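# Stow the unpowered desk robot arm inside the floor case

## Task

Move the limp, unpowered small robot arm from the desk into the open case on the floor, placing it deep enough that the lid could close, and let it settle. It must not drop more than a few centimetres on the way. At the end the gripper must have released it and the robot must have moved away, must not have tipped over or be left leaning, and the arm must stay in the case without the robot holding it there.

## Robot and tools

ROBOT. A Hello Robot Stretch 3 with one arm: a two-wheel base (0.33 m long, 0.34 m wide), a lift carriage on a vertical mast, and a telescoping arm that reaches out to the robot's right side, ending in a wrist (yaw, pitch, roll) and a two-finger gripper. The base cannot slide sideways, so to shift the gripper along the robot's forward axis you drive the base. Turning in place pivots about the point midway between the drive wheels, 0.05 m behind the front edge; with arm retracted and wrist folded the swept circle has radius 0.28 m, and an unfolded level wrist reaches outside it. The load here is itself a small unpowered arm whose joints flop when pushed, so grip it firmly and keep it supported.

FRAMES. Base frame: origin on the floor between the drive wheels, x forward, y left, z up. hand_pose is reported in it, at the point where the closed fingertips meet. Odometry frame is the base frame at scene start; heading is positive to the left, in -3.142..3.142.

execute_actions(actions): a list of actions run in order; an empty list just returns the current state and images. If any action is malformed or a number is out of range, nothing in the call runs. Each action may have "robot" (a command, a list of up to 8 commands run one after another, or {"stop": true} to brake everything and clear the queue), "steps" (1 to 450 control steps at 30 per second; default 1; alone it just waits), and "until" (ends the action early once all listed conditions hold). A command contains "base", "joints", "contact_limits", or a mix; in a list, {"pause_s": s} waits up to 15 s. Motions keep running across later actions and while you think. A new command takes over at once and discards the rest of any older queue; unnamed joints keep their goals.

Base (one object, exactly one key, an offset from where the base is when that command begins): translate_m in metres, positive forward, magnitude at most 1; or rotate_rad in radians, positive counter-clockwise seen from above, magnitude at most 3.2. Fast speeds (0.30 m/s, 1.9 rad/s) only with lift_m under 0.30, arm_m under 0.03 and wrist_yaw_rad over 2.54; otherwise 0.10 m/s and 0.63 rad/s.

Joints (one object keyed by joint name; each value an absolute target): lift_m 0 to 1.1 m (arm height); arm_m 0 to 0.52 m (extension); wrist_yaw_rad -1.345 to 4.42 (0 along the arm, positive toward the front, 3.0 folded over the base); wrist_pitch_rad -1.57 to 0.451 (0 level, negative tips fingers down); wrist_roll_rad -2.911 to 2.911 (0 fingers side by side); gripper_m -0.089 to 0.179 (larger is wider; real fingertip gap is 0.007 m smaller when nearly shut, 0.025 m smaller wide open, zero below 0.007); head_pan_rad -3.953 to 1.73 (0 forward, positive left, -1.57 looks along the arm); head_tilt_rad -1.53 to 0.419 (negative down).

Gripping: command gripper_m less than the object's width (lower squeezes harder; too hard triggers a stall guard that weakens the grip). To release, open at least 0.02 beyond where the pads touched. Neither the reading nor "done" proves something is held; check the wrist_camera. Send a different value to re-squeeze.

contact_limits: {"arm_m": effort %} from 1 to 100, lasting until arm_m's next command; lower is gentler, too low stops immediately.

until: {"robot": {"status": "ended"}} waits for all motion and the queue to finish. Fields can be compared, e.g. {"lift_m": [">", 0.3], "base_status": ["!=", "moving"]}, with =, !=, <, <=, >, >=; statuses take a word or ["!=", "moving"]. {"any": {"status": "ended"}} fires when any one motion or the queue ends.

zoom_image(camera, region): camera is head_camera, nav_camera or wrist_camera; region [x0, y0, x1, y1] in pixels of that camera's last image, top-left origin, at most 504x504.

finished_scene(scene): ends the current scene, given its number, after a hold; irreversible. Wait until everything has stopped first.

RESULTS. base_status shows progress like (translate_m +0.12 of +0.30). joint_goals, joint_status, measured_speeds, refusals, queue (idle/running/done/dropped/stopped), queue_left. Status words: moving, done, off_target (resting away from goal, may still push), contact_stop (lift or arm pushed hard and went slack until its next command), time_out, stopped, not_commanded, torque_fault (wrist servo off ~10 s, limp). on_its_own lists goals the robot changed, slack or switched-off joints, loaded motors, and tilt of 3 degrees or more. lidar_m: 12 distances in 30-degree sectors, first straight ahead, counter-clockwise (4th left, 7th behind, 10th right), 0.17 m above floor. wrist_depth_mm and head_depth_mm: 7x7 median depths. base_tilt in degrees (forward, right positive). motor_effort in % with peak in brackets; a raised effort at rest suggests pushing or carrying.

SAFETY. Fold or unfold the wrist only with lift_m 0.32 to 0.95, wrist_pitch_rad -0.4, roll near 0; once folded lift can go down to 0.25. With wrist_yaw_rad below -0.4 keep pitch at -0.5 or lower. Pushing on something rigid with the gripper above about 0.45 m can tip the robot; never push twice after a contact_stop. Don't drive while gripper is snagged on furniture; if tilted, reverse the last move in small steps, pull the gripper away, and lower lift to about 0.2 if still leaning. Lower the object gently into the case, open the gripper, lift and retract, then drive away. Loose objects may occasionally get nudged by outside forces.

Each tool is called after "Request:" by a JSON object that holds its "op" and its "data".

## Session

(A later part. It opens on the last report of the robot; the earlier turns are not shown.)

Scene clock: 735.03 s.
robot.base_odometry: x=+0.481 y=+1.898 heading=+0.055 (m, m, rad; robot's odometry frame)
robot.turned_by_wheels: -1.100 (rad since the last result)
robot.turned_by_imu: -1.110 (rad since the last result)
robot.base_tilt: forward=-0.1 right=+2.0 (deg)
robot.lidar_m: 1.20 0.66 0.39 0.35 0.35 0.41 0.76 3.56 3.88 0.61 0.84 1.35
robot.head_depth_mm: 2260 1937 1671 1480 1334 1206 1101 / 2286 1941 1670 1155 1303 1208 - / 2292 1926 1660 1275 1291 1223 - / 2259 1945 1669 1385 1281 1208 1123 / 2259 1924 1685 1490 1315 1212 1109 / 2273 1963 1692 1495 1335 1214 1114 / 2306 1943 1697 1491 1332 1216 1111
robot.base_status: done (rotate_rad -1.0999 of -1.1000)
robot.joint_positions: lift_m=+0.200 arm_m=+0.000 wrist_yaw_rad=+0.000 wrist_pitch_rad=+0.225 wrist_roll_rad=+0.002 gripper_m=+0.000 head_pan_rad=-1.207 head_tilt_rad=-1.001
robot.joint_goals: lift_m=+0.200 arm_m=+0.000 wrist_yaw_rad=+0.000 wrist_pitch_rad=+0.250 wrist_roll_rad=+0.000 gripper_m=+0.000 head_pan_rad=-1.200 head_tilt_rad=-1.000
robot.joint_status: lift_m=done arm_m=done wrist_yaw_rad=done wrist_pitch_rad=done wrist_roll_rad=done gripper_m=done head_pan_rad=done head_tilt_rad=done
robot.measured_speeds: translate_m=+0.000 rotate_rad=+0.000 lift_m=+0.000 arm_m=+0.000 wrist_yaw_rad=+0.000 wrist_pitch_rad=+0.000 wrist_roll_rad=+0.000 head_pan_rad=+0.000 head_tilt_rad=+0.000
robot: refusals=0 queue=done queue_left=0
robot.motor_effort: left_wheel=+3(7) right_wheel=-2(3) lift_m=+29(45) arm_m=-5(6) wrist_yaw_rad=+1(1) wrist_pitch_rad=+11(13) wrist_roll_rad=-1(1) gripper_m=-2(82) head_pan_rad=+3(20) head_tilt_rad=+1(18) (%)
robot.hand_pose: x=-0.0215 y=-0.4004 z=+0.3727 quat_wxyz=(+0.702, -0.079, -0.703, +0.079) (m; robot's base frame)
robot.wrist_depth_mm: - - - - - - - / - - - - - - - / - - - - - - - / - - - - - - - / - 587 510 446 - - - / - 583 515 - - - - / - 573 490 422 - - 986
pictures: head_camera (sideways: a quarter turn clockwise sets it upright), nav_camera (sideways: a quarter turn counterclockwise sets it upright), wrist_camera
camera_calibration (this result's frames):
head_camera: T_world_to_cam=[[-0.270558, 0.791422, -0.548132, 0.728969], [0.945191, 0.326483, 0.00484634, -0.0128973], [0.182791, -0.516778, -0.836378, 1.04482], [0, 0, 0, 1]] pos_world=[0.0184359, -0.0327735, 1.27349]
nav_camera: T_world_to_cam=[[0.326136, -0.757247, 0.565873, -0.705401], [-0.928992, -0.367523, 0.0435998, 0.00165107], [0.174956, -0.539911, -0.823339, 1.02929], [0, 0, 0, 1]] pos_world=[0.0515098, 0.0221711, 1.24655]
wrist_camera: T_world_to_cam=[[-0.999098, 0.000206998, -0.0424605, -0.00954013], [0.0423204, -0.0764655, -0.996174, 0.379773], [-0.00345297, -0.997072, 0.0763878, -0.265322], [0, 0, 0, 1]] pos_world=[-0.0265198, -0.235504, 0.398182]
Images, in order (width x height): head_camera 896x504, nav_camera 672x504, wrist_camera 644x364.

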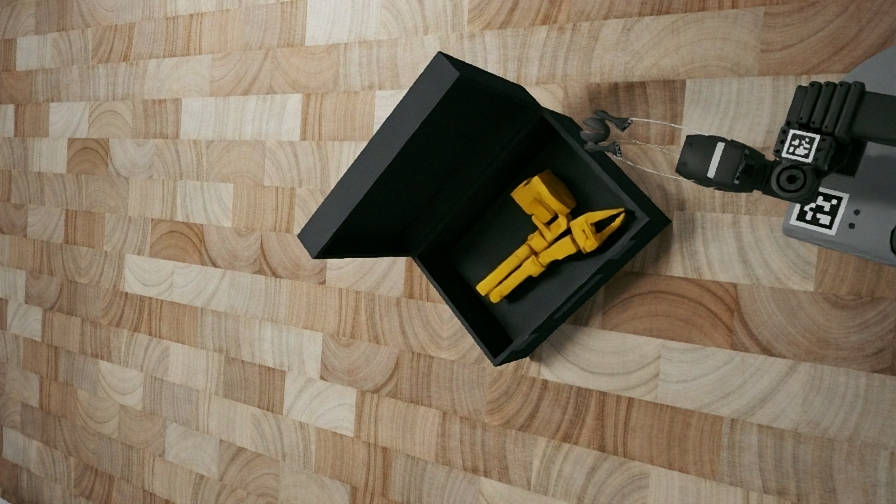

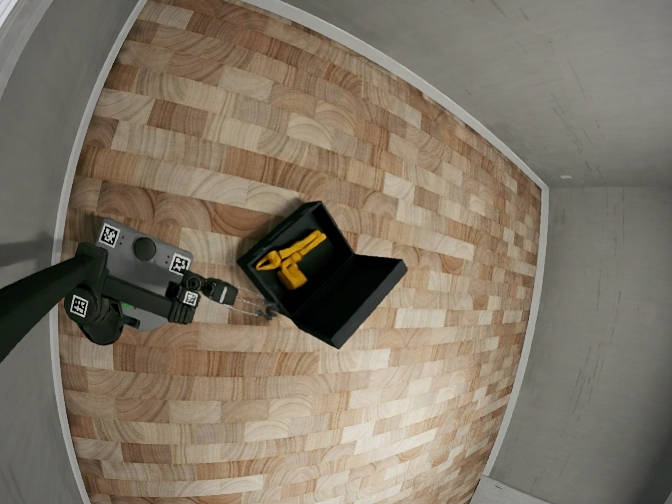

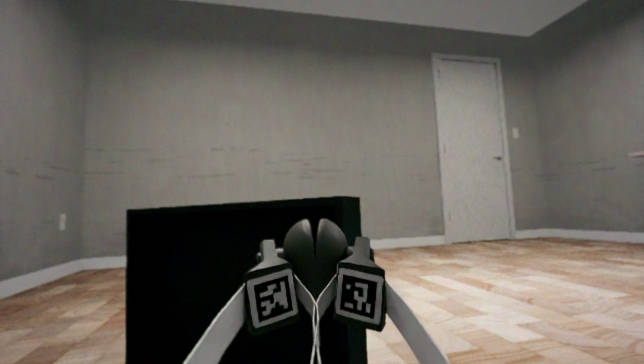

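Request:
{"op": "execute_actions", "data": {"actions": [{"robot":{"joints":{"lift_m":0.0,"wrist_pitch_rad":-0.1}},"steps":450,"until":{"robot":{"status":"ended"}}}]}}

Scene clock: 745.37 s.
robot.base_odometry: x=+0.481 y=+1.898 heading=+0.055 (m, m, rad; robot's odometry frame)
robot.turned_by_wheels: +0.000 (rad since the last result)
robot.turned_by_imu: -0.001 (rad since the last result)
robot.base_tilt: forward=-0.1 right=+2.0 (deg)
robot.lidar_m: 1.20 0.66 0.40 0.35 0.35 0.41 0.76 3.56 3.87 0.69 0.83 1.36
robot.head_depth_mm: 2265 1915 1671 1482 1334 1207 1104 / 2263 1920 1697 1157 1297 1212 1135 / 2287 1947 1695 1275 1294 1226 - / 2309 1954 1648 1394 1280 1215 1117 / 2286 1962 1684 1501 1321 1217 1105 / 2288 1945 1680 1489 1353 1209 1110 / 2283 1952 1696 1500 1336 1221 1108
robot.base_status: done (rotate_rad -1.0999 of -1.1000)
robot.joint_positions: lift_m=+0.078 arm_m=+0.000 wrist_yaw_rad=-0.002 wrist_pitch_rad=-0.106 wrist_roll_rad=+0.002 gripper_m=+0.000 head_pan_rad=-1.207 head_tilt_rad=-1.001
robot.joint_goals: lift_m=+0.078 arm_m=+0.000 wrist_yaw_rad=+0.000 wrist_pitch_rad=-0.100 wrist_roll_rad=+0.000 gripper_m=+0.000 head_pan_rad=-1.200 head_tilt_rad=-1.000
robot.joint_status: lift_m=contact_stop arm_m=done wrist_yaw_rad=done wrist_pitch_rad=done wrist_roll_rad=done gripper_m=done head_pan_rad=done head_tilt_rad=done
robot.measured_speeds: translate_m=+0.000 rotate_rad=+0.000 lift_m=+0.000 arm_m=+0.000 wrist_yaw_rad=+0.000 wrist_pitch_rad=+0.000 wrist_roll_rad=+0.000 head_pan_rad=+0.000 head_tilt_rad=+0.000
robot: refusals=0 queue=dropped queue_left=0
robot.on_its_own: lift_m is slack since a contact_stop, until your next command for it (your +0.000 is given up)
robot.motor_effort: left_wheel=+3(3) right_wheel=-2(3) lift_m=+37(79) arm_m=+4(5) wrist_yaw_rad=+3(9) wrist_pitch_rad=+3(13) wrist_roll_rad=-1(1) gripper_m=-3(3) head_pan_rad=+3(3) head_tilt_rad=+0(0) (%)
robot.hand_pose: x=-0.0220 y=-0.3970 z=+0.1657 quat_wxyz=(+0.706, +0.037, -0.707, -0.039) (m; robot's base frame)
robot.wrist_depth_mm: - 518 444 391 - - - / - 532 461 405 - - - / - 559 484 427 - - - / - 544 471 417 996 963 927 / 441 526 355 403 625 604 594 / 345 305 222 - 452 444 437 / 255 179 237 331 350 346 341
pictures: head_camera (sideways: a quarter turn clockwise sets it upright), nav_camera (sideways: a quarter turn counterclockwise sets it upright), wrist_camera
ARM HIT: the arm struck its own base hard.
camera_calibration (this result's frames):
head_camera: T_world_to_cam=[[-0.270517, 0.79114, -0.54856, 0.729526], [0.945165, 0.326556, 0.00486233, -0.012918], [0.182982, -0.517165, -0.836097, 1.04445], [0, 0, 0, 1]] pos_world=[0.0184436, -0.0327862, 1.27351]
nav_camera: T_world_to_cam=[[0.32609, -0.756951, 0.566295, -0.705951], [-0.928972, -0.367572, 0.0436064, 0.00164234], [0.175146, -0.540292, -0.823048, 1.02892], [0, 0, 0, 1]] pos_world=[0.0515182, 0.0221481, 1.24655]
wrist_camera: T_world_to_cam=[[-0.999069, 0.0161571, -0.04001, -0.0129508], [0.0427895, 0.251506, -0.96691, 0.299162], [-0.00555968, -0.967721, -0.251963, -0.18009], [0, 0, 0, 1]] pos_world=[-0.0267409, -0.249309, 0.243369]
Images, in order (width x height): head_camera 896x504, nav_camera 672x504, wrist_camera 644x364.

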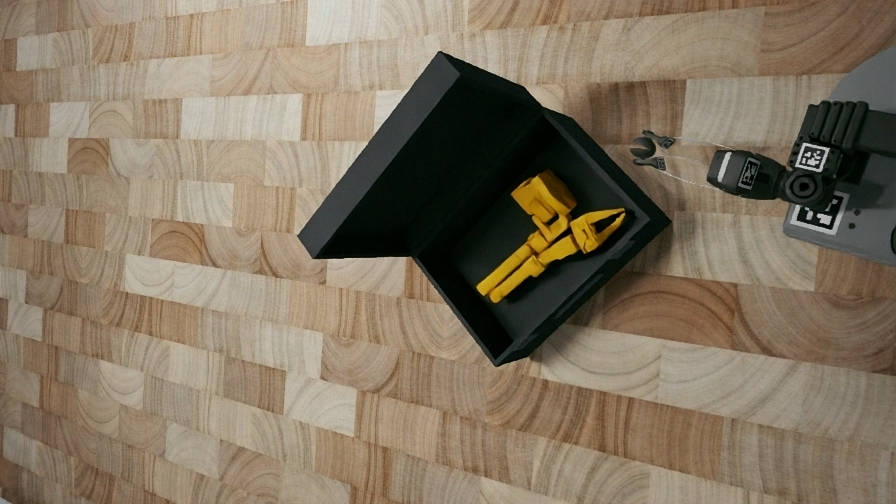

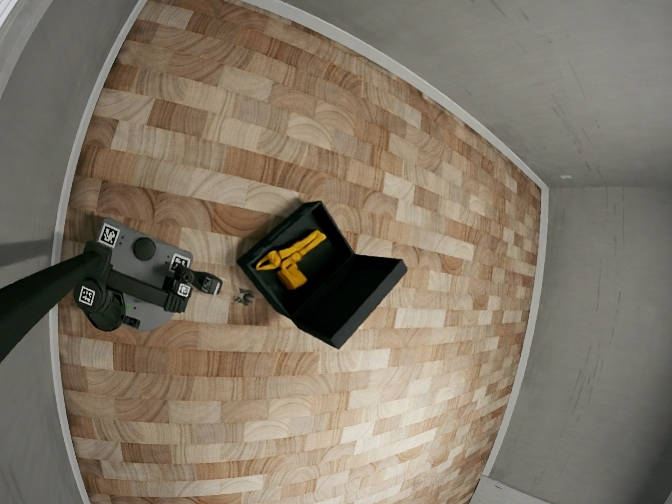

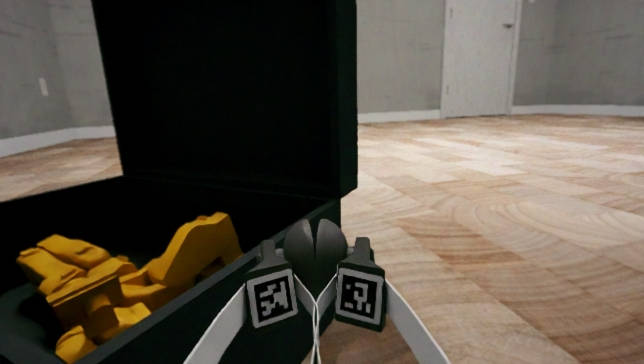

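Request:
{"op": "execute_actions", "data": {"actions": [{"robot":{"joints":{"lift_m":0.15}},"steps":100,"until":{"robot":{"status":"ended"}}}]}}

Request:
{"op": "finished_scene", "data": {"scene": 1}}

Scene clock: 752.93 s.
robot.base_odometry: x=+0.481 y=+1.898 heading=+0.055 (m, m, rad; robot's odometry frame)
robot.turned_by_wheels: +0.000 (rad since the last result)
robot.turned_by_imu: -0.001 (rad since the last result)
robot.base_tilt: forward=-0.2 right=+2.1 (deg)
robot.lidar_m: 1.20 0.66 0.40 0.35 0.35 0.42 0.76 3.58 3.88 0.61 0.84 1.36
robot.head_depth_mm: 2244 1930 1672 1480 1329 1214 1101 / 2289 1930 1679 1158 1290 1210 1134 / 2278 1925 1673 1279 1284 1224 - / 2288 1918 1638 1399 1281 1212 1122 / 2293 1951 1687 1494 1324 1213 1108 / 2309 1955 1710 1502 1332 1211 1109 / 2313 1941 1683 1486 1348 1214 1112
robot.base_status: done (rotate_rad -1.0999 of -1.1000)
robot.joint_positions: lift_m=+0.150 arm_m=+0.000 wrist_yaw_rad=-0.002 wrist_pitch_rad=-0.115 wrist_roll_rad=+0.002 gripper_m=+0.000 head_pan_rad=-1.207 head_tilt_rad=-1.001
robot.joint_goals: lift_m=+0.150 arm_m=+0.000 wrist_yaw_rad=+0.000 wrist_pitch_rad=-0.100 wrist_roll_rad=+0.000 gripper_m=+0.000 head_pan_rad=-1.200 head_tilt_rad=-1.000
robot.joint_status: lift_m=done arm_m=done wrist_yaw_rad=done wrist_pitch_rad=done wrist_roll_rad=done gripper_m=done head_pan_rad=done head_tilt_rad=done
robot.measured_speeds: translate_m=+0.000 rotate_rad=+0.000 lift_m=+0.000 arm_m=+0.000 wrist_yaw_rad=+0.000 wrist_pitch_rad=+0.000 wrist_roll_rad=+0.000 head_pan_rad=+0.000 head_tilt_rad=+0.000
robot: refusals=0 queue=done queue_left=0
robot.motor_effort: left_wheel=+3(3) right_wheel=-2(2) lift_m=+45(46) arm_m=+2(2) wrist_yaw_rad=+2(3) wrist_pitch_rad=+6(6) wrist_roll_rad=-1(1) gripper_m=-2(3) head_pan_rad=+3(3) head_tilt_rad=+0(0) (%)
robot.hand_pose: x=-0.0219 y=-0.3966 z=+0.2352 quat_wxyz=(+0.705, +0.040, -0.706, -0.041) (m; robot's base frame)
robot.wrist_depth_mm: - - 432 384 - - - / - 524 457 408 - - - / - 558 490 427 - - - / - 583 511 444 - - - / 861 541 481 449 793 763 749 / 444 536 378 - 573 558 550 / 398 340 298 362 447 442 439
pictures: head_camera (sideways: a quarter turn clockwise sets it upright), nav_camera (sideways: a quarter turn counterclockwise sets it upright), wrist_camera
camera_calibration (this result's frames):
head_camera: T_world_to_cam=[[-0.270517, 0.79114, -0.54856, 0.729526], [0.945166, 0.326555, 0.00486234, -0.012918], [0.182982, -0.517165, -0.836097, 1.04445], [0, 0, 0, 1]] pos_world=[0.0184436, -0.0327862, 1.27351]
nav_camera: T_world_to_cam=[[0.326089, -0.756951, 0.566295, -0.705951], [-0.928972, -0.367572, 0.0436064, 0.00164234], [0.175146, -0.540292, -0.823048, 1.02892], [0, 0, 0, 1]] pos_world=[0.0515182, 0.022148, 1.24655]
wrist_camera: T_world_to_cam=[[-0.999077, 0.0159562, -0.0398901, -0.0101488], [0.042667, 0.259691, -0.964749, 0.368976], [-0.00503468, -0.96556, -0.260132, -0.15937], [0, 0, 0, 1]] pos_world=[-0.0266849, -0.249539, 0.314107]
Images, in order (width x height): head_camera 896x504, nav_camera 672x504, wrist_camera 644x364.

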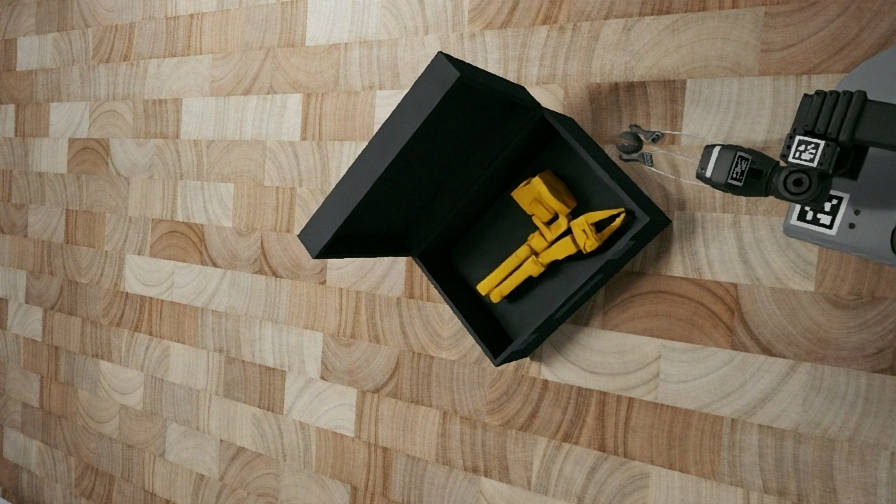

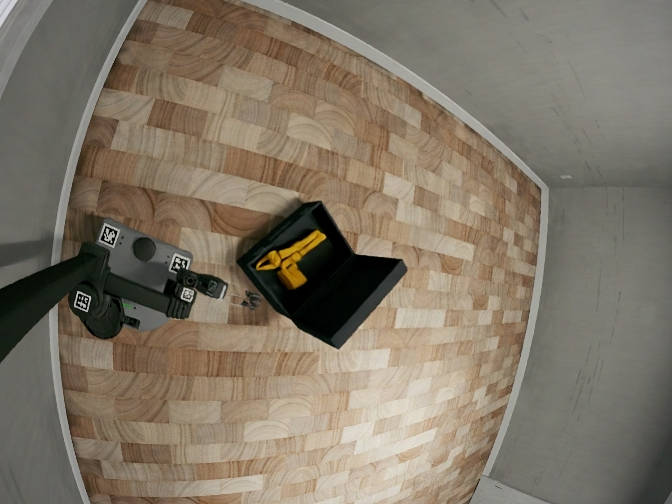

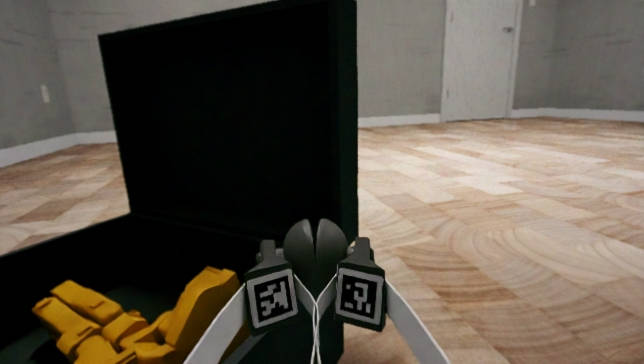

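The scene is finished: the task was done.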